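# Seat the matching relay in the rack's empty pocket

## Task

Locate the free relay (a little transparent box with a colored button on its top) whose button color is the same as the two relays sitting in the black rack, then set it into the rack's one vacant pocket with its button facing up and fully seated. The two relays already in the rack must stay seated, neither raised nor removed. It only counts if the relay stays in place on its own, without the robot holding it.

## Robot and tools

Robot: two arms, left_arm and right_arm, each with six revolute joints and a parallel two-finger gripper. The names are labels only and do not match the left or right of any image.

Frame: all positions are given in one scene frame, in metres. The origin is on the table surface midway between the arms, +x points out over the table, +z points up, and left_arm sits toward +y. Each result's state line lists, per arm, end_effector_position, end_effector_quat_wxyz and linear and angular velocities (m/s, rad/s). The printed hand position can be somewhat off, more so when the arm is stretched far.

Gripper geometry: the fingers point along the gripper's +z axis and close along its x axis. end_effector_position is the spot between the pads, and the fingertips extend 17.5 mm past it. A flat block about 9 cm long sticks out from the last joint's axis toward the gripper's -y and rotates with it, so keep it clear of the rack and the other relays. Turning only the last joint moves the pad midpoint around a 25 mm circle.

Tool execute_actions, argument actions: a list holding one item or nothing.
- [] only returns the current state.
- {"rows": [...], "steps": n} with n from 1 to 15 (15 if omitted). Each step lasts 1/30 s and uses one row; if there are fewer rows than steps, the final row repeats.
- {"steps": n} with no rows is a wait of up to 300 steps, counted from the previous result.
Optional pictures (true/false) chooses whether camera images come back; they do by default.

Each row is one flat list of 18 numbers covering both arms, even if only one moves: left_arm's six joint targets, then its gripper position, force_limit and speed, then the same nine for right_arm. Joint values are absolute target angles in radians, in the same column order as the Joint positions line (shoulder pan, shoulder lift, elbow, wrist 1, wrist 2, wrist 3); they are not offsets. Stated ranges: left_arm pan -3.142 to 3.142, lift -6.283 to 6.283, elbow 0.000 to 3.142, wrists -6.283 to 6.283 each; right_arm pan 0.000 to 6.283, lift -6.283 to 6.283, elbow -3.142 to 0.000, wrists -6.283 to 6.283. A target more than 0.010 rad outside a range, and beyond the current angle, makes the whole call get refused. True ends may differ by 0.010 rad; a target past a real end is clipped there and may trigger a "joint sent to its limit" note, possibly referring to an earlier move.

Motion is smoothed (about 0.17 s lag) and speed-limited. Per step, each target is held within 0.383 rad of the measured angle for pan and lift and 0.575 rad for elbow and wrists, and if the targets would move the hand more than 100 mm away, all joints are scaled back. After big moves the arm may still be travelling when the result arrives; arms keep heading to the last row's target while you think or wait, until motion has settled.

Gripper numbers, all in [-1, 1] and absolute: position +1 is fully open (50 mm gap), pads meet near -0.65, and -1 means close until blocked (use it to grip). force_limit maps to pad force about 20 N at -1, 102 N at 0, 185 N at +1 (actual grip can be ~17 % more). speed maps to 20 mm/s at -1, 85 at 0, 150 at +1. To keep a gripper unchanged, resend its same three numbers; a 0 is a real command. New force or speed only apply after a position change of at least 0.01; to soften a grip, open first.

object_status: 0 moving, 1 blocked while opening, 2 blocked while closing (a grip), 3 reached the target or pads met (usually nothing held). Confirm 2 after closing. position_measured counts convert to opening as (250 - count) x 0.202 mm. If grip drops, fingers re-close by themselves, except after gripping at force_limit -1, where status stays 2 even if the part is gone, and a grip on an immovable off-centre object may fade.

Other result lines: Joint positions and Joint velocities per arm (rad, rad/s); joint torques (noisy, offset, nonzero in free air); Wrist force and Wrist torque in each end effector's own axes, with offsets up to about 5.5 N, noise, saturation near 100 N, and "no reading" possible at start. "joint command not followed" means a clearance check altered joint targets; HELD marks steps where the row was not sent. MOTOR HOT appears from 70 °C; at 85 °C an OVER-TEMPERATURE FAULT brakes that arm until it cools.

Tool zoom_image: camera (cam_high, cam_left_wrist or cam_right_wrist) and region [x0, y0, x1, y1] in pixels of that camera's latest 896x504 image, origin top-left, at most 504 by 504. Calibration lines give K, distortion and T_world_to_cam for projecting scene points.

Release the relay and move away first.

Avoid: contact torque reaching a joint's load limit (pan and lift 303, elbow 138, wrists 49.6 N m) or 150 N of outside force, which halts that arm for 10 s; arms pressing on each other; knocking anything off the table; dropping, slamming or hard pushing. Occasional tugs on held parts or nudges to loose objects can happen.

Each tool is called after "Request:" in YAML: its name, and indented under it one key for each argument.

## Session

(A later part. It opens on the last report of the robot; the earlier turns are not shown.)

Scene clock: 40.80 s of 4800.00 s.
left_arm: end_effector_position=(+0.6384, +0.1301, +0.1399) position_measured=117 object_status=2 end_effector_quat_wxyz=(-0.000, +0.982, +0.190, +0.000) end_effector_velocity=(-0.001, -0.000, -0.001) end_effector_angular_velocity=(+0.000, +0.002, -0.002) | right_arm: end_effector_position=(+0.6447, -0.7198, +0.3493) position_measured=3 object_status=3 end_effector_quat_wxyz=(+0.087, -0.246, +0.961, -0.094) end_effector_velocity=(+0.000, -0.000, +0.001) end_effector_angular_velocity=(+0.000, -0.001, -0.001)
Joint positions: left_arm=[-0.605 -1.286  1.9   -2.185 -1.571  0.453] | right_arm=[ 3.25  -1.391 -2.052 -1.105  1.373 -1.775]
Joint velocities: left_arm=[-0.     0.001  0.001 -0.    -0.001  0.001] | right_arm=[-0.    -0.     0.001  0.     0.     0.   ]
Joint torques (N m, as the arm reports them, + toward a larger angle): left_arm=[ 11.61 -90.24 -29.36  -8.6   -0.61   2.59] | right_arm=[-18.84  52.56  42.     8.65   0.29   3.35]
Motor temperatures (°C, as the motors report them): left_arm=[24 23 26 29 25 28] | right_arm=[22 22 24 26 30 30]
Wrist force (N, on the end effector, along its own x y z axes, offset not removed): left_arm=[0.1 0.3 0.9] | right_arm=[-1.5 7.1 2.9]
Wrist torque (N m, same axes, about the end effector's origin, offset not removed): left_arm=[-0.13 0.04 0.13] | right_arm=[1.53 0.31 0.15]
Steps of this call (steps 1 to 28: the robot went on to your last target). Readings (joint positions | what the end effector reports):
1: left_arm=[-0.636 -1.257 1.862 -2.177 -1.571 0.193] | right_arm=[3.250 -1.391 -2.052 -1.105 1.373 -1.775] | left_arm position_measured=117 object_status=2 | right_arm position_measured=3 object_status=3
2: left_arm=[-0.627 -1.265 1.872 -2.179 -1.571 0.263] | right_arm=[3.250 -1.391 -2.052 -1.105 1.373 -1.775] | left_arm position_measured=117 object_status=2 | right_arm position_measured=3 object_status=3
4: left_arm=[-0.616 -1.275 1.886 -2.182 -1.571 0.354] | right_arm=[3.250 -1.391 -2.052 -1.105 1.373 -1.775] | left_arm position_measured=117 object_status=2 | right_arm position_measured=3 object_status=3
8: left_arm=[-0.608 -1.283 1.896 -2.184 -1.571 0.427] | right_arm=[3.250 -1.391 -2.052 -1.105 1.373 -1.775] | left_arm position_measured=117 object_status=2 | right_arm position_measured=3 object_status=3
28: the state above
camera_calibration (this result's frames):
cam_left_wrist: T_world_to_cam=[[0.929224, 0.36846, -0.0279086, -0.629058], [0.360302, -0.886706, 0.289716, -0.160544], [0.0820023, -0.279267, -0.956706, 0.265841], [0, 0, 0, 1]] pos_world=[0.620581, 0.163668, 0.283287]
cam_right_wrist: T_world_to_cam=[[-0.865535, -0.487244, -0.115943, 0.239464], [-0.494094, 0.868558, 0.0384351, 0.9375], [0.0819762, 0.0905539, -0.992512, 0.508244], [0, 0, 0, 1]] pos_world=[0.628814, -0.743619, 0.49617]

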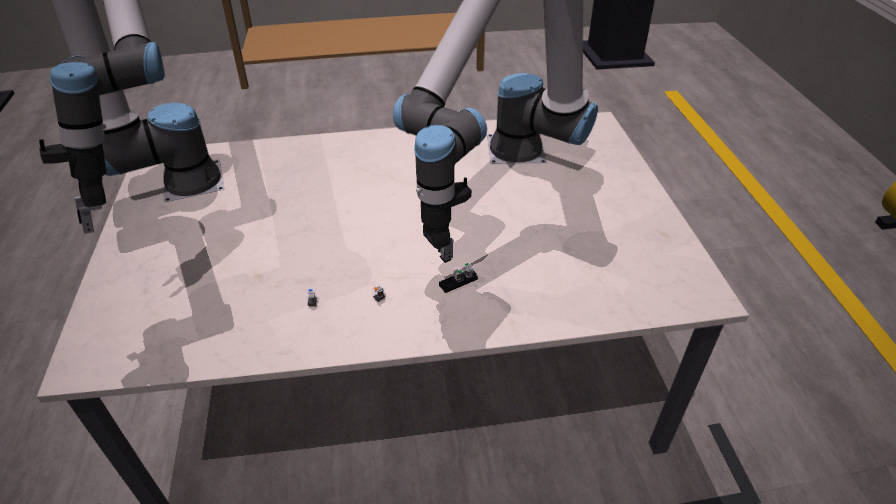

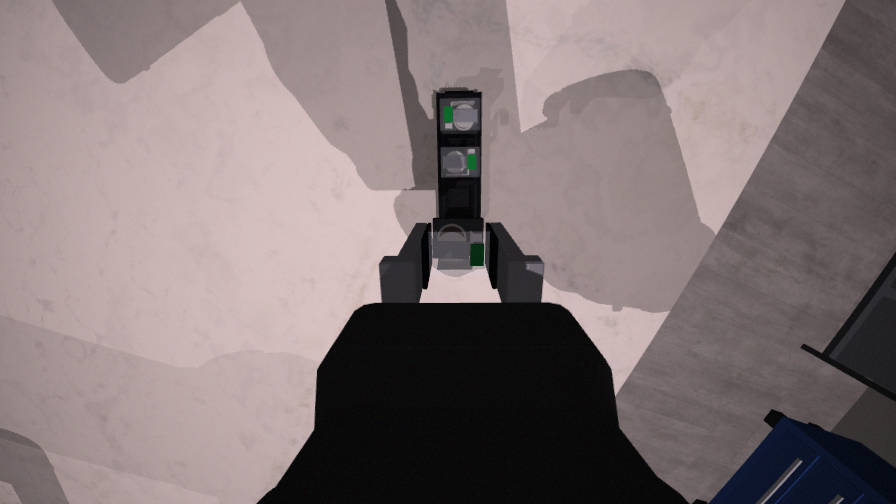

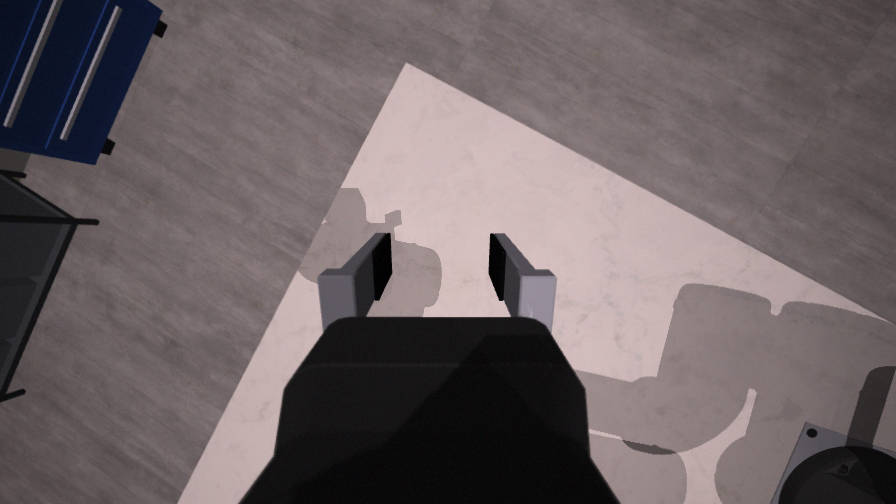

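Request:
execute_actions:
  actions:
    - {"rows":[[-0.5956,-1.2196,1.9577,-2.3089,-1.5708,0.4422,-1,-0.5,-0.3,3.25,-1.391,-2.052,-1.105,1.373,-1.775,1,0,0]],"steps":15}
  pictures: false

Request:
execute_actions:
  actions:
    - {"steps":10}

Request:
zoom_image:
  camera: "cam_left_wrist"
  region: [360, 70, 570, 280]

Scene clock: 50.47 s of 4800.00 s.
left_arm: end_effector_position=(+0.6372, +0.1395, +0.0729) position_measured=117 object_status=2 end_effector_quat_wxyz=(-0.000, +0.980, +0.200, -0.000) end_effector_velocity=(+0.000, +0.000, -0.009) end_effector_angular_velocity=(-0.001, -0.003, +0.003) | right_arm: end_effector_position=(+0.6447, -0.7198, +0.3493) position_measured=3 object_status=3 end_effector_quat_wxyz=(+0.087, -0.246, +0.961, -0.094) end_effector_velocity=(+0.000, +0.000, +0.001) end_effector_angular_velocity=(+0.001, -0.001, -0.000)
Joint positions: left_arm=[-0.596 -1.221  1.957 -2.307 -1.571  0.442] | right_arm=[ 3.25  -1.391 -2.052 -1.105  1.373 -1.775]
Joint velocities: left_arm=[ 0.     0.01   0.007 -0.02   0.001 -0.002] | right_arm=[ 0.     0.     0.002 -0.     0.     0.   ]
Joint torques (N m, as the arm reports them, + toward a larger angle): left_arm=[ 10.24 -61.18 -26.43  -8.33  -1.6   -2.03] | right_arm=[-17.91  52.34  42.63   8.13  -0.33   3.28]
Motor temperatures (°C, as the motors report them): left_arm=[24 23 26 29 25 28] | right_arm=[22 22 24 26 30 30]
Wrist force (N, on the end effector, along its own x y z axes, offset not removed): left_arm=[1.2 0.7 2.5] | right_arm=[0.2 4.0 0.2]
Wrist torque (N m, same axes, about the end effector's origin, offset not removed): left_arm=[-0.10 -0.17 0.11] | right_arm=[0.92 -0.10 -0.09]
Steps of this call (steps 1 to 15: the robot went on to your last target; steps 16 to 90: nothing new was sent; then 6.17 s passed at rest; steps 91 to 105: all 15 steps of this action). Readings (joint positions | what the end effector reports):
91: left_arm=[-0.604 -1.286 1.901 -2.185 -1.571 0.453] | right_arm=[3.250 -1.391 -2.052 -1.105 1.373 -1.775] | left_arm position_measured=117 object_status=2 | right_arm position_measured=3 object_status=3
92: left_arm=[-0.603 -1.282 1.905 -2.191 -1.571 0.452] | right_arm=[3.250 -1.391 -2.052 -1.105 1.373 -1.775] | left_arm position_measured=117 object_status=2 | right_arm position_measured=3 object_status=3
94: left_arm=[-0.600 -1.256 1.927 -2.234 -1.571 0.448] | right_arm=[3.250 -1.391 -2.052 -1.105 1.373 -1.775] | left_arm position_measured=117 object_status=2 | right_arm position_measured=3 object_status=3
98: left_arm=[-0.597 -1.229 1.950 -2.288 -1.571 0.444] | right_arm=[3.250 -1.391 -2.052 -1.105 1.373 -1.775] | left_arm position_measured=117 object_status=2 | right_arm position_measured=3 object_status=3
105: the state above

Scene clock: 50.80 s of 4800.00 s.
left_arm: end_effector_position=(+0.6372, +0.1396, +0.0719) position_measured=117 object_status=2 end_effector_quat_wxyz=(+0.000, +0.980, +0.200, -0.000) end_effector_velocity=(+0.000, -0.001, -0.000) end_effector_angular_velocity=(-0.001, +0.000, -0.001) | right_arm: end_effector_position=(+0.6447, -0.7198, +0.3493) position_measured=3 object_status=3 end_effector_quat_wxyz=(+0.087, -0.246, +0.961, -0.094) end_effector_velocity=(+0.000, +0.001, -0.001) end_effector_angular_velocity=(+0.000, +0.001, -0.000)
Joint positions: left_arm=[-0.596 -1.22   1.958 -2.309 -1.571  0.442] | right_arm=[ 3.25  -1.391 -2.052 -1.105  1.373 -1.775]
Joint velocities: left_arm=[-0.001  0.001 -0.001 -0.001 -0.001  0.   ] | right_arm=[ 0.001 -0.001 -0.001  0.001  0.     0.001]
Joint torques (N m, as the arm reports them, + toward a larger angle): left_arm=[ 12.56 -59.8  -26.4   -8.28  -1.08  -3.05] | right_arm=[-18.58  50.47  42.26   7.75  -0.78   3.63]
Motor temperatures (°C, as the motors report them): left_arm=[24 23 26 29 25 28] | right_arm=[22 22 24 26 30 30]
Wrist force (N, on the end effector, along its own x y z axes, offset not removed): left_arm=[1.6 -0.4 -0.7] | right_arm=[-3.1 3.3 -1.8]
Wrist torque (N m, same axes, about the end effector's origin, offset not removed): left_arm=[-0.36 -0.32 -0.02] | right_arm=[0.75 0.53 -0.01]
Steps of this call (steps 1 to 10: the robot went on to your last target). Readings (joint positions | what the end effector reports):
1: left_arm=[-0.596 -1.220 1.957 -2.307 -1.571 0.442] | right_arm=[3.250 -1.391 -2.052 -1.105 1.373 -1.775] | left_arm position_measured=117 object_status=2 | right_arm position_measured=3 object_status=3
2: left_arm=[-0.596 -1.220 1.957 -2.308 -1.571 0.442] | right_arm=[3.250 -1.391 -2.052 -1.105 1.373 -1.775] | left_arm position_measured=117 object_status=2 | right_arm position_measured=3 object_status=3
4: left_arm=[-0.596 -1.220 1.957 -2.308 -1.571 0.442] | right_arm=[3.250 -1.391 -2.052 -1.105 1.373 -1.775] | left_arm position_measured=117 object_status=2 | right_arm position_measured=3 object_status=3
8: left_arm=[-0.596 -1.220 1.958 -2.309 -1.571 0.442] | right_arm=[3.250 -1.391 -2.052 -1.105 1.373 -1.775] | left_arm position_measured=117 object_status=2 | right_arm position_measured=3 object_status=3
10: the state above
camera_calibration (this result's frames):
cam_left_wrist: T_world_to_cam=[[0.921683, 0.386936, -0.0279385, -0.631091], [0.377934, -0.879319, 0.289765, -0.144242], [0.0875538, -0.277631, -0.95669, 0.199823], [0, 0, 0, 1]] pos_world=[0.618685, 0.172834, 0.215334]
cam_right_wrist: T_world_to_cam=[[-0.865535, -0.487244, -0.115943, 0.239465], [-0.494094, 0.868558, 0.0384351, 0.9375], [0.0819762, 0.0905538, -0.992512, 0.508244], [0, 0, 0, 1]] pos_world=[0.628814, -0.74362, 0.49617]

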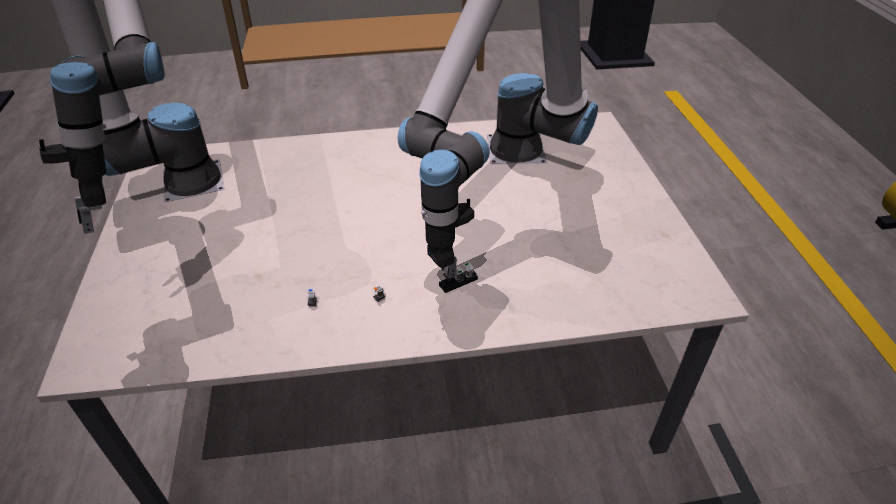

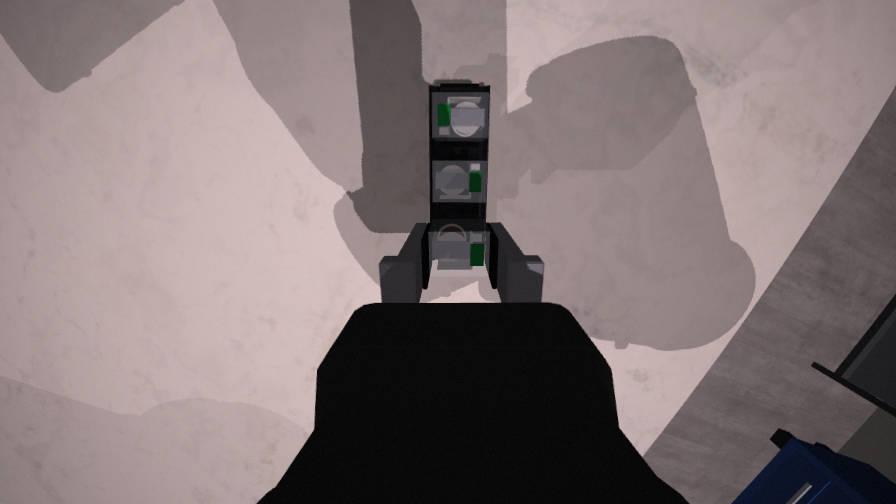

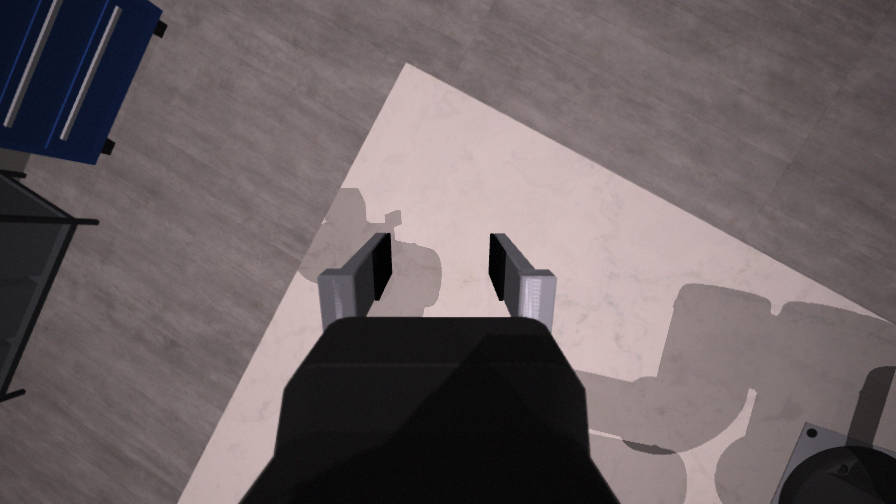

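Region (360, 70, 570, 280) of cam_left_wrist's 896x504 image, scaled by 2.400, with more detail than that image has.

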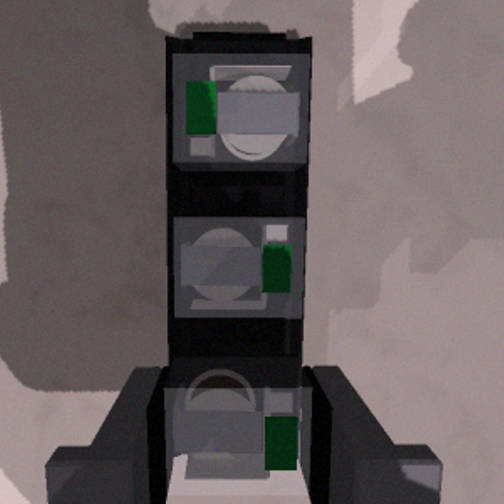

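Request:
execute_actions:
  actions:
    - {"rows":[[-0.5959,-1.2168,1.9582,-2.3122,-1.5708,0.4422,-1,-0.5,-0.3,3.25,-1.391,-2.052,-1.105,1.373,-1.775,1,0,0],[-0.5959,-1.2144,1.9593,-2.3157,-1.5708,0.4422,-1,-0.5,-0.3,3.25,-1.391,-2.052,-1.105,1.373,-1.775,1,0,0],[-0.5959,-1.2119,1.9604,-2.3193,-1.5708,0.4422,-1,-0.5,-0.3,3.25,-1.391,-2.052,-1.105,1.373,-1.775,1,0,0],[-0.5959,-1.2095,1.9615,-2.3228,-1.5708,0.4422,-1,-0.5,-0.3,3.25,-1.391,-2.052,-1.105,1.373,-1.775,1,0,0],[-0.5959,-1.2071,1.9626,-2.3263,-1.5708,0.4422,-1,-0.5,-0.3,3.25,-1.391,-2.052,-1.105,1.373,-1.775,1,0,0],[-0.5959,-1.2046,1.9637,-2.3299,-1.5708,0.4422,-1,-0.5,-0.3,3.25,-1.391,-2.052,-1.105,1.373,-1.775,1,0,0]],"steps":15}

Request:
zoom_image:
  camera: "cam_left_wrist"
  region: [360, 70, 570, 280]

Scene clock: 62.73 s of 4800.00 s.
left_arm: end_effector_position=(+0.6374, +0.1392, +0.0603) position_measured=117 object_status=2 end_effector_quat_wxyz=(-0.000, +0.980, +0.200, -0.000) end_effector_velocity=(-0.001, -0.002, -0.004) end_effector_angular_velocity=(-0.000, -0.001, -0.003) | right_arm: end_effector_position=(+0.6447, -0.7198, +0.3493) position_measured=3 object_status=3 end_effector_quat_wxyz=(+0.087, -0.246, +0.961, -0.094) end_effector_velocity=(+0.000, -0.001, +0.001) end_effector_angular_velocity=(+0.001, -0.001, -0.001)
Joint positions: left_arm=[-0.596 -1.205  1.963 -2.329 -1.571  0.442] | right_arm=[ 3.25  -1.391 -2.052 -1.105  1.373 -1.775]
Joint velocities: left_arm=[-0.003  0.005  0.002 -0.007  0.     0.   ] | right_arm=[-0.001 -0.     0.001  0.     0.     0.   ]
Joint torques (N m, as the arm reports them, + toward a larger angle): left_arm=[-11.19 -58.22 -23.23  -8.69   1.4   -2.82] | right_arm=[-19.59  50.82  41.05   7.74  -1.52   3.44]
Motor temperatures (°C, as the motors report them): left_arm=[24 23 26 29 25 28] | right_arm=[22 22 24 26 30 30]
Wrist force (N, on the end effector, along its own x y z axes, offset not removed): left_arm=[0.2 0.8 0.4] | right_arm=[-2.0 -0.8 -4.1]
Wrist torque (N m, same axes, about the end effector's origin, offset not removed): left_arm=[-0.15 -0.07 0.05] | right_arm=[0.04 0.37 0.11]
Steps of this call (steps 1 to 15: the robot went on to your last target; steps 16 to 90: nothing new was sent; then 8.43 s passed at rest; steps 91 to 105: all 15 steps of this action). Readings (joint positions | what the end effector reports):
91: left_arm=[-0.596 -1.220 1.958 -2.309 -1.571 0.442] | right_arm=[3.250 -1.391 -2.052 -1.105 1.373 -1.775] | left_arm position_measured=117 object_status=2 | right_arm position_measured=3 object_status=3
92: left_arm=[-0.596 -1.219 1.958 -2.309 -1.571 0.442] | right_arm=[3.250 -1.391 -2.052 -1.105 1.373 -1.775] | left_arm position_measured=117 object_status=2 | right_arm position_measured=3 object_status=3
94: left_arm=[-0.596 -1.217 1.958 -2.312 -1.571 0.442] | right_arm=[3.250 -1.391 -2.052 -1.105 1.373 -1.775] | left_arm position_measured=117 object_status=2 | right_arm position_measured=3 object_status=3
98: left_arm=[-0.596 -1.210 1.962 -2.323 -1.571 0.442] | right_arm=[3.250 -1.391 -2.052 -1.105 1.373 -1.775] | left_arm position_measured=117 object_status=2 | right_arm position_measured=3 object_status=3
105: the state above
camera_calibration (this result's frames):
cam_left_wrist: T_world_to_cam=[[0.921764, 0.386745, -0.027935, -0.631503], [0.377756, -0.879413, 0.289712, -0.141186], [0.0874784, -0.277599, -0.956706, 0.188571], [0, 0, 0, 1]] pos_world=[0.618934, 0.172417, 0.203669]
cam_right_wrist: T_world_to_cam=[[-0.865535, -0.487244, -0.115943, 0.239465], [-0.494094, 0.868558, 0.0384351, 0.9375], [0.0819762, 0.0905539, -0.992512, 0.508244], [0, 0, 0, 1]] pos_world=[0.628814, -0.743619, 0.49617]

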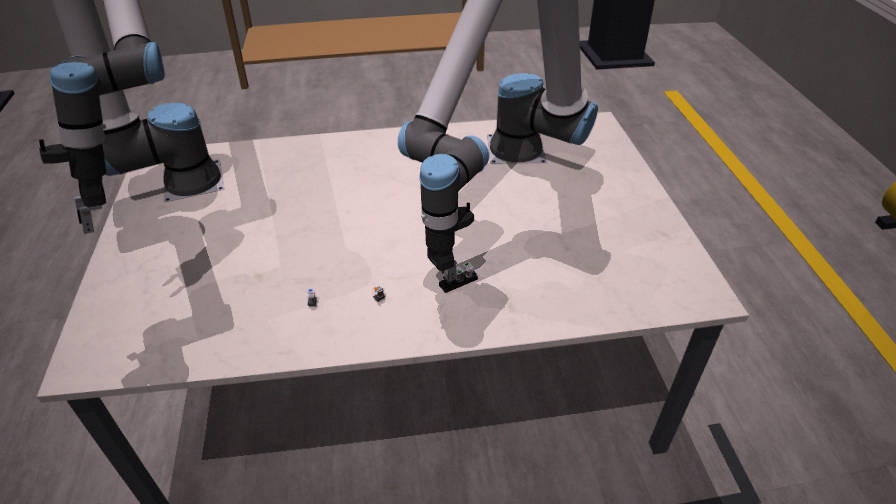

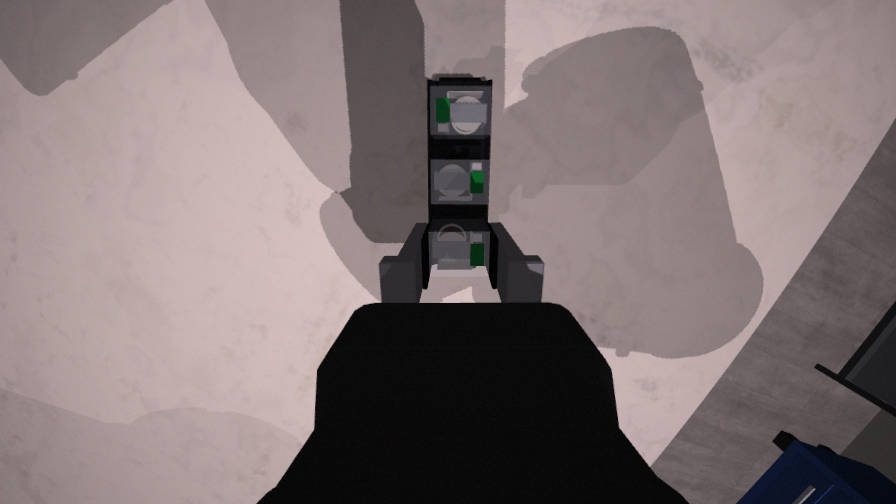

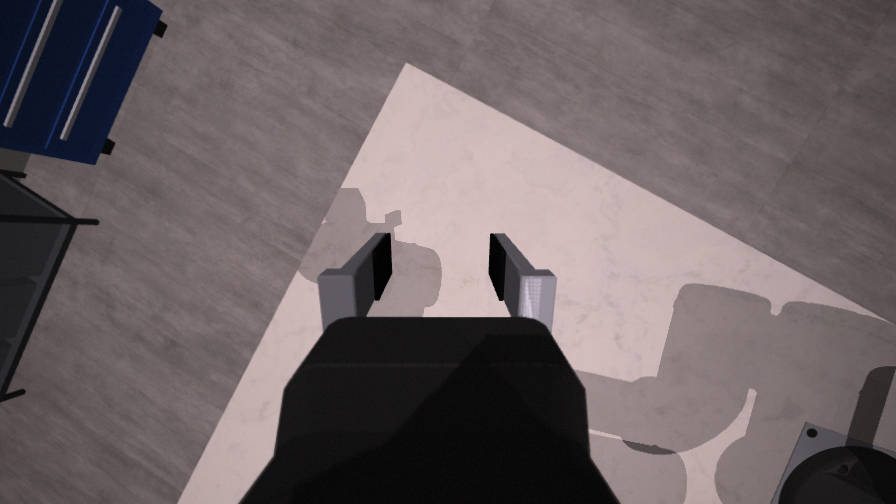

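Region (360, 70, 570, 280) of cam_left_wrist's 896x504 image, scaled by 2.400, with more detail than that image has.

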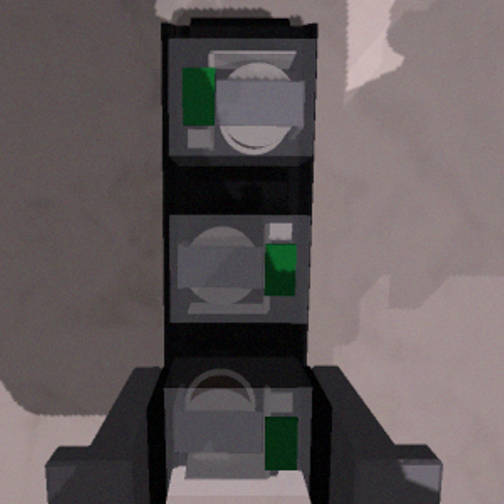

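Matches scene 1. Descend to 0.052.

Request:
execute_actions:
  actions:
    - {"rows":[[-0.5959,-1.2022,1.9648,-2.3334,-1.5708,0.4422,-1,-0.5,-0.3,3.25,-1.391,-2.052,-1.105,1.373,-1.775,1,0,0],[-0.5959,-1.2022,1.9648,-2.3334,-1.5708,0.4422,-1,-0.5,-0.3,3.25,-1.391,-2.052,-1.105,1.373,-1.775,1,0,0],[-0.5959,-1.1997,1.9659,-2.3370,-1.5708,0.4422,-1,-0.5,-0.3,3.25,-1.391,-2.052,-1.105,1.373,-1.775,1,0,0],[-0.5959,-1.1997,1.9659,-2.3370,-1.5708,0.4422,-1,-0.5,-0.3,3.25,-1.391,-2.052,-1.105,1.373,-1.775,1,0,0],[-0.5959,-1.1973,1.9670,-2.3405,-1.5708,0.4422,-1,-0.5,-0.3,3.25,-1.391,-2.052,-1.105,1.373,-1.775,1,0,0],[-0.5959,-1.1973,1.9670,-2.3405,-1.5708,0.4422,-1,-0.5,-0.3,3.25,-1.391,-2.052,-1.105,1.373,-1.775,1,0,0],[-0.5959,-1.1948,1.9680,-2.3440,-1.5708,0.4422,-1,-0.5,-0.3,3.25,-1.391,-2.052,-1.105,1.373,-1.775,1,0,0]],"steps":15}
  pictures: false

Scene clock: 69.17 s of 4800.00 s.
left_arm: end_effector_position=(+0.6374, +0.1391, +0.0522) position_measured=117 object_status=2 end_effector_quat_wxyz=(-0.000, +0.980, +0.200, -0.000) end_effector_velocity=(-0.000, +0.001, -0.004) end_effector_angular_velocity=(+0.001, +0.001, +0.000) | right_arm: end_effector_position=(+0.6447, -0.7198, +0.3493) position_measured=3 object_status=3 end_effector_quat_wxyz=(+0.087, -0.246, +0.961, -0.094) end_effector_velocity=(+0.000, -0.001, +0.001) end_effector_angular_velocity=(+0.001, -0.002, -0.001)
Joint positions: left_arm=[-0.596 -1.195  1.968 -2.343 -1.571  0.442] | right_arm=[ 3.25  -1.391 -2.052 -1.105  1.373 -1.775]
Joint velocities: left_arm=[ 0.001  0.004  0.002 -0.006  0.     0.001] | right_arm=[-0.001  0.001  0.     0.001 -0.    -0.   ]
Joint torques (N m, as the arm reports them, + toward a larger angle): left_arm=[-10.74 -57.7  -24.81  -8.65   1.3   -2.76] | right_arm=[-18.25  52.07  40.95   6.95  -2.17   3.57]
Motor temperatures (°C, as the motors report them): left_arm=[24 23 26 29 25 28] | right_arm=[22 22 24 26 30 30]
Wrist force (N, on the end effector, along its own x y z axes, offset not removed): left_arm=[2.6 1.2 1.6] | right_arm=[-8.4 -0.7 -0.6]
Wrist torque (N m, same axes, about the end effector's origin, offset not removed): left_arm=[0.02 -0.51 0.01] | right_arm=[0.26 1.62 0.11]
Steps of this call (steps 1 to 15: the robot went on to your last target; steps 16 to 90: nothing new was sent; then 2.93 s passed at rest; steps 91 to 105: all 15 steps of this action). Readings (joint positions | what the end effector reports):
91: left_arm=[-0.596 -1.205 1.964 -2.330 -1.571 0.442] | right_arm=[3.250 -1.391 -2.052 -1.105 1.373 -1.775] | left_arm position_measured=117 object_status=2 | right_arm position_measured=3 object_status=3
92: left_arm=[-0.596 -1.204 1.964 -2.330 -1.571 0.442] | right_arm=[3.250 -1.391 -2.052 -1.105 1.373 -1.775] | left_arm position_measured=117 object_status=2 | right_arm position_measured=3 object_status=3
94: left_arm=[-0.596 -1.203 1.964 -2.332 -1.571 0.442] | right_arm=[3.250 -1.391 -2.052 -1.105 1.373 -1.775] | left_arm position_measured=117 object_status=2 | right_arm position_measured=3 object_status=3
98: left_arm=[-0.596 -1.199 1.966 -2.338 -1.571 0.442] | right_arm=[3.250 -1.391 -2.052 -1.105 1.373 -1.775] | left_arm position_measured=117 object_status=2 | right_arm position_measured=3 object_status=3
105: the state above

Request:
execute_actions:
  actions:
    - {"rows":[[-0.5959,-1.1913,1.9695,-2.3490,-1.5708,0.4422,-1,-0.5,-0.3,3.25,-1.391,-2.052,-1.105,1.373,-1.775,1,0,0],[-0.5959,-1.1913,1.9695,-2.3490,-1.5708,0.4422,-1,-0.5,-0.3,3.25,-1.391,-2.052,-1.105,1.373,-1.775,1,0,0],[-0.5959,-1.1879,1.9709,-2.3538,-1.5708,0.4422,-1,-0.5,-0.3,3.25,-1.391,-2.052,-1.105,1.373,-1.775,1,0,0],[-0.5959,-1.1879,1.9709,-2.3538,-1.5708,0.4422,-1,-0.5,-0.3,3.25,-1.391,-2.052,-1.105,1.373,-1.775,1,0,0],[-0.5959,-1.1844,1.9724,-2.3588,-1.5708,0.4422,-1,-0.5,-0.3,3.25,-1.391,-2.052,-1.105,1.373,-1.775,1,0,0]],"steps":15}
  pictures: false

Request:
execute_actions:
  actions:
    - {"steps":8}
  pictures: false

Scene clock: 75.57 s of 4800.00 s.
left_arm: end_effector_position=(+0.6374, +0.1391, +0.0438) position_measured=117 object_status=2 end_effector_quat_wxyz=(+0.000, +0.980, +0.200, +0.000) end_effector_velocity=(+0.002, -0.000, -0.001) end_effector_angular_velocity=(-0.001, -0.003, +0.001) | right_arm: end_effector_position=(+0.6447, -0.7198, +0.3493) position_measured=3 object_status=3 end_effector_quat_wxyz=(+0.087, -0.246, +0.961, -0.094) end_effector_velocity=(+0.000, -0.000, +0.000) end_effector_angular_velocity=(+0.000, -0.001, -0.000)
Joint positions: left_arm=[-0.596 -1.185  1.972 -2.358 -1.571  0.442] | right_arm=[ 3.25  -1.391 -2.052 -1.105  1.373 -1.775]
Joint velocities: left_arm=[ 0.001  0.003 -0.001 -0.004  0.001  0.   ] | right_arm=[-0.001  0.     0.     0.001 -0.    -0.   ]
Joint torques (N m, as the arm reports them, + toward a larger angle): left_arm=[ -8.48 -49.34 -18.57  -7.79   1.05  -2.84] | right_arm=[-17.24  51.73  42.46   7.    -2.78   3.32]
Motor temperatures (°C, as the motors report them): left_arm=[24 23 26 29 25 28] | right_arm=[22 22 24 26 30 30]
Wrist force (N, on the end effector, along its own x y z axes, offset not removed): left_arm=[-0.2 -2.7 -14.7] | right_arm=[-0.1 2.2 2.6]
Wrist torque (N m, same axes, about the end effector's origin, offset not removed): left_arm=[-0.32 -0.15 -0.01] | right_arm=[0.54 -0.07 -0.07]
Steps of this call (steps 1 to 15: the robot went on to your last target; steps 16 to 90: nothing new was sent; then 2.90 s passed at rest; steps 91 to 105: all 15 steps of this action). Readings (joint positions | what the end effector reports):
91: left_arm=[-0.596 -1.195 1.968 -2.344 -1.571 0.442] | right_arm=[3.250 -1.391 -2.052 -1.105 1.373 -1.775] | left_arm position_measured=117 object_status=2 | right_arm position_measured=3 object_status=3
92: left_arm=[-0.596 -1.194 1.968 -2.345 -1.571 0.442] | right_arm=[3.250 -1.391 -2.052 -1.105 1.373 -1.775] | left_arm position_measured=117 object_status=2 | right_arm position_measured=3 object_status=3
94: left_arm=[-0.596 -1.193 1.969 -2.347 -1.571 0.442] | right_arm=[3.250 -1.391 -2.052 -1.105 1.373 -1.775] | left_arm position_measured=117 object_status=2 | right_arm position_measured=3 object_status=3
98: left_arm=[-0.596 -1.187 1.971 -2.354 -1.571 0.442] | right_arm=[3.250 -1.391 -2.052 -1.105 1.373 -1.775] | left_arm position_measured=117 object_status=2 | right_arm position_measured=3 object_status=3
105: the state above

Scene clock: 75.83 s of 4800.00 s.
left_arm: end_effector_position=(+0.6374, +0.1391, +0.0436) position_measured=117 object_status=2 end_effector_quat_wxyz=(+0.000, +0.980, +0.200, +0.000) end_effector_velocity=(+0.000, -0.001, +0.001) end_effector_angular_velocity=(-0.001, -0.001, +0.000) | right_arm: end_effector_position=(+0.6447, -0.7198, +0.3493) position_measured=3 object_status=3 end_effector_quat_wxyz=(+0.087, -0.246, +0.961, -0.094) end_effector_velocity=(+0.000, +0.002, +0.001) end_effector_angular_velocity=(+0.000, -0.001, +0.003)
Joint positions: left_arm=[-0.596 -1.185  1.972 -2.359 -1.571  0.442] | right_arm=[ 3.25  -1.391 -2.052 -1.105  1.373 -1.775]
Joint velocities: left_arm=[-0.    -0.    -0.001 -0.    -0.    -0.   ] | right_arm=[ 0.003  0.     0.001 -0.    -0.    -0.   ]
Joint torques (N m, as the arm reports them, + toward a larger angle): left_arm=[ -8.14 -40.15 -14.74  -7.26   1.    -2.64] | right_arm=[-17.87  49.64  41.6    6.73  -2.71   3.03]
Motor temperatures (°C, as the motors report them): left_arm=[24 23 26 29 25 28] | right_arm=[22 22 24 26 30 30]
Wrist force (N, on the end effector, along its own x y z axes, offset not removed): left_arm=[-0.3 -4.2 -24.9] | right_arm=[-3.3 6.3 -2.2]
Wrist torque (N m, same axes, about the end effector's origin, offset not removed): left_arm=[-0.01 -0.53 0.00] | right_arm=[1.13 0.52 0.00]
Steps of this call (steps 1 to 8: the robot went on to your last target). Readings (joint positions | what the end effector reports):
1: left_arm=[-0.596 -1.185 1.972 -2.359 -1.571 0.442] | right_arm=[3.250 -1.391 -2.052 -1.105 1.373 -1.775] | left_arm position_measured=117 object_status=2 | right_arm position_measured=3 object_status=3
2: left_arm=[-0.596 -1.185 1.972 -2.359 -1.571 0.442] | right_arm=[3.250 -1.391 -2.052 -1.105 1.373 -1.775] | left_arm position_measured=117 object_status=2 | right_arm position_measured=3 object_status=3
4: left_arm=[-0.596 -1.185 1.972 -2.359 -1.571 0.442] | right_arm=[3.250 -1.391 -2.052 -1.105 1.373 -1.775] | left_arm position_measured=117 object_status=2 | right_arm position_measured=3 object_status=3
8: the state above

Request:
execute_actions:
  actions:
    - {"rows":[[-0.5959,-1.1844,1.9724,-2.3588,-1.5708,0.4422,1,-0.5,0,3.25,-1.391,-2.052,-1.105,1.373,-1.775,1,0,0]],"steps":8}
  pictures: false

Request:
execute_actions:
  actions:
    - {"rows":[[-0.5959,-1.24,1.945,-2.276,-1.5708,0.4422,1,-0.5,0,3.25,-1.391,-2.052,-1.105,1.373,-1.775,1,0,0]],"steps":15}

Scene clock: 81.67 s of 4800.00 s.
left_arm: end_effector_position=(+0.6372, +0.1393, +0.0432) position_measured=15 object_status=0 end_effector_quat_wxyz=(-0.000, +0.980, +0.200, -0.000) end_effector_velocity=(+0.000, -0.000, +0.001) end_effector_angular_velocity=(-0.001, -0.001, +0.001) | right_arm: end_effector_position=(+0.6447, -0.7198, +0.3493) position_measured=3 object_status=3 end_effector_quat_wxyz=(+0.087, -0.246, +0.961, -0.094) end_effector_velocity=(-0.000, -0.000, -0.000) end_effector_angular_velocity=(+0.000, -0.000, -0.000)
Joint positions: left_arm=[-0.596 -1.184  1.973 -2.359 -1.571  0.442] | right_arm=[ 3.25  -1.391 -2.052 -1.105  1.373 -1.775]
Joint velocities: left_arm=[-0.    -0.001  0.    -0.     0.    -0.001] | right_arm=[-0.     0.001 -0.001  0.001 -0.     0.   ]
Joint torques (N m, as the arm reports them, + toward a larger angle): left_arm=[ -5.43 -69.02 -34.67  -3.37   0.88  -2.63] | right_arm=[-17.75  49.87  42.21   6.28  -2.57   3.08]
Motor temperatures (°C, as the motors report them): left_arm=[24 23 26 29 25 28] | right_arm=[22 22 24 26 30 30]
Wrist force (N, on the end effector, along its own x y z axes, offset not removed): left_arm=[0.9 -1.2 0.7] | right_arm=[-0.4 5.3 -1.6]
Wrist torque (N m, same axes, about the end effector's origin, offset not removed): left_arm=[-0.45 -0.15 0.08] | right_arm=[1.00 -0.16 -0.09]
Steps of this call (steps 1 to 15: the robot went on to your last target; steps 16 to 90: nothing new was sent; then 2.57 s passed at rest; steps 91 to 98: all 8 steps of this action). Readings (joint positions | what the end effector reports):
91: left_arm=[-0.596 -1.184 1.972 -2.359 -1.571 0.442] | right_arm=[3.250 -1.391 -2.052 -1.105 1.373 -1.775] | left_arm position_measured=114 object_status=0 | right_arm position_measured=3 object_status=3
92: left_arm=[-0.596 -1.184 1.973 -2.359 -1.571 0.442] | right_arm=[3.250 -1.391 -2.052 -1.105 1.373 -1.775] | left_arm position_measured=100 object_status=0 | right_arm position_measured=3 object_status=3
94: left_arm=[-0.596 -1.184 1.973 -2.359 -1.571 0.442] | right_arm=[3.250 -1.391 -2.052 -1.105 1.373 -1.775] | left_arm position_measured=72 object_status=0 | right_arm position_measured=3 object_status=3
98: the state above

Scene clock: 82.17 s of 4800.00 s.
left_arm: end_effector_position=(+0.6376, +0.1389, +0.0895) position_measured=3 object_status=3 end_effector_quat_wxyz=(+0.000, +0.980, +0.200, +0.000) end_effector_velocity=(+0.001, -0.001, +0.008) end_effector_angular_velocity=(-0.002, -0.001, +0.001) | right_arm: end_effector_position=(+0.6447, -0.7198, +0.3493) position_measured=3 object_status=3 end_effector_quat_wxyz=(+0.087, -0.246, +0.961, -0.094) end_effector_velocity=(-0.000, -0.001, -0.001) end_effector_angular_velocity=(-0.001, +0.002, -0.001)
Joint positions: left_arm=[-0.596 -1.239  1.945 -2.277 -1.571  0.442] | right_arm=[ 3.25  -1.391 -2.052 -1.105  1.373 -1.775]
Joint velocities: left_arm=[ 0.    -0.009 -0.006  0.012 -0.001 -0.001] | right_arm=[-0.002 -0.001 -0.001 -0.     0.    -0.001]
Joint torques (N m, as the arm reports them, + toward a larger angle): left_arm=[ -6.69 -90.63 -52.36  -0.69   0.8   -2.87] | right_arm=[-20.51  50.99  42.4    6.13  -2.83   3.06]
Motor temperatures (°C, as the motors report them): left_arm=[24 23 26 29 25 28] | right_arm=[22 22 24 26 30 30]
Wrist force (N, on the end effector, along its own x y z axes, offset not removed): left_arm=[0.1 0.4 0.5] | right_arm=[0.7 3.1 -3.2]
Wrist torque (N m, same axes, about the end effector's origin, offset not removed): left_arm=[-0.17 0.01 0.09] | right_arm=[0.55 -0.28 -0.07]
Steps of this call (steps 1 to 15: all 15 steps of this action). Readings (joint positions | what the end effector reports):
1: left_arm=[-0.596 -1.184 1.973 -2.359 -1.571 0.442] | right_arm=[3.250 -1.391 -2.052 -1.105 1.373 -1.775] | left_arm position_measured=5 object_status=0 | right_arm position_measured=3 object_status=3
2: left_arm=[-0.596 -1.189 1.970 -2.353 -1.571 0.442] | right_arm=[3.250 -1.391 -2.052 -1.105 1.373 -1.775] | left_arm position_measured=3 object_status=0 | right_arm position_measured=3 object_status=3
4: left_arm=[-0.596 -1.210 1.959 -2.322 -1.571 0.442] | right_arm=[3.250 -1.391 -2.052 -1.105 1.373 -1.775] | left_arm position_measured=3 object_status=0 | right_arm position_measured=3 object_status=3
8: left_arm=[-0.596 -1.232 1.949 -2.289 -1.571 0.442] | right_arm=[3.250 -1.391 -2.052 -1.105 1.373 -1.775] | left_arm position_measured=3 object_status=3 | right_arm position_measured=3 object_status=3
15: the state above
camera_calibration (this result's frames):
cam_left_wrist: T_world_to_cam=[[0.921799, 0.386665, -0.0278648, -0.630807], [0.377648, -0.879413, 0.289853, -0.149945], [0.0875712, -0.277709, -0.956666, 0.216413], [0, 0, 0, 1]] pos_world=[0.619152, 0.172147, 0.23292]
cam_right_wrist: T_world_to_cam=[[-0.865535, -0.487244, -0.115943, 0.239464], [-0.494094, 0.868558, 0.0384328, 0.937502], [0.0819768, 0.0905515, -0.992512, 0.508242], [0, 0, 0, 1]] pos_world=[0.628815, -0.74362, 0.49617]

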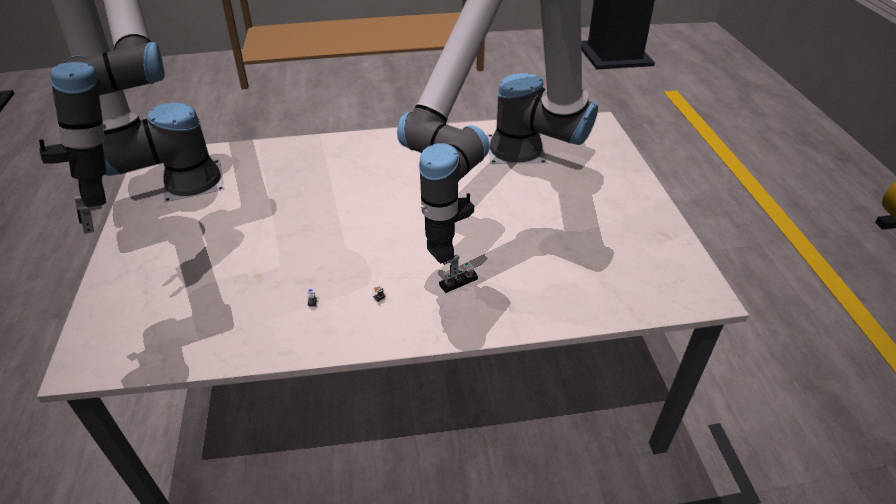

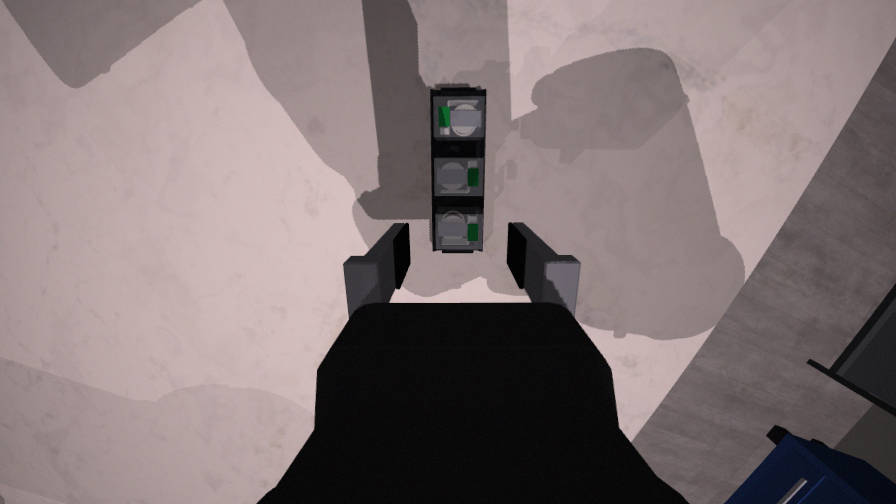

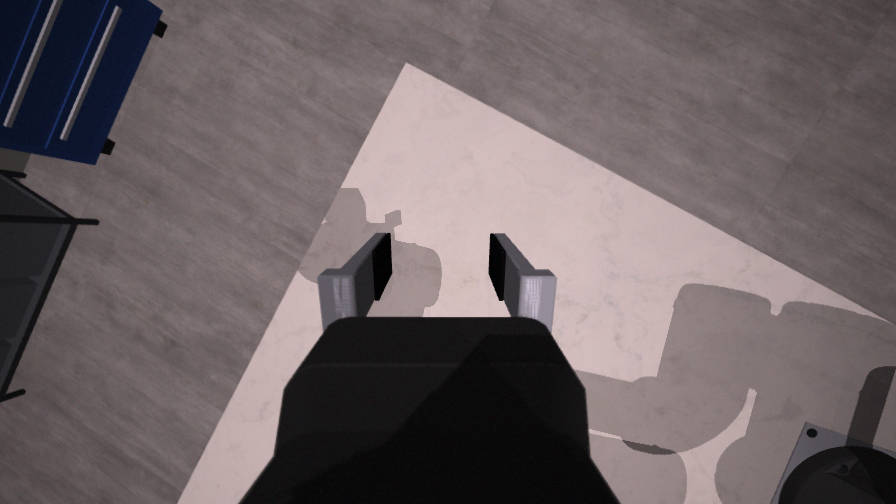

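Request:
finished_scene:
  scene: 2

The scene is finished: the task was done.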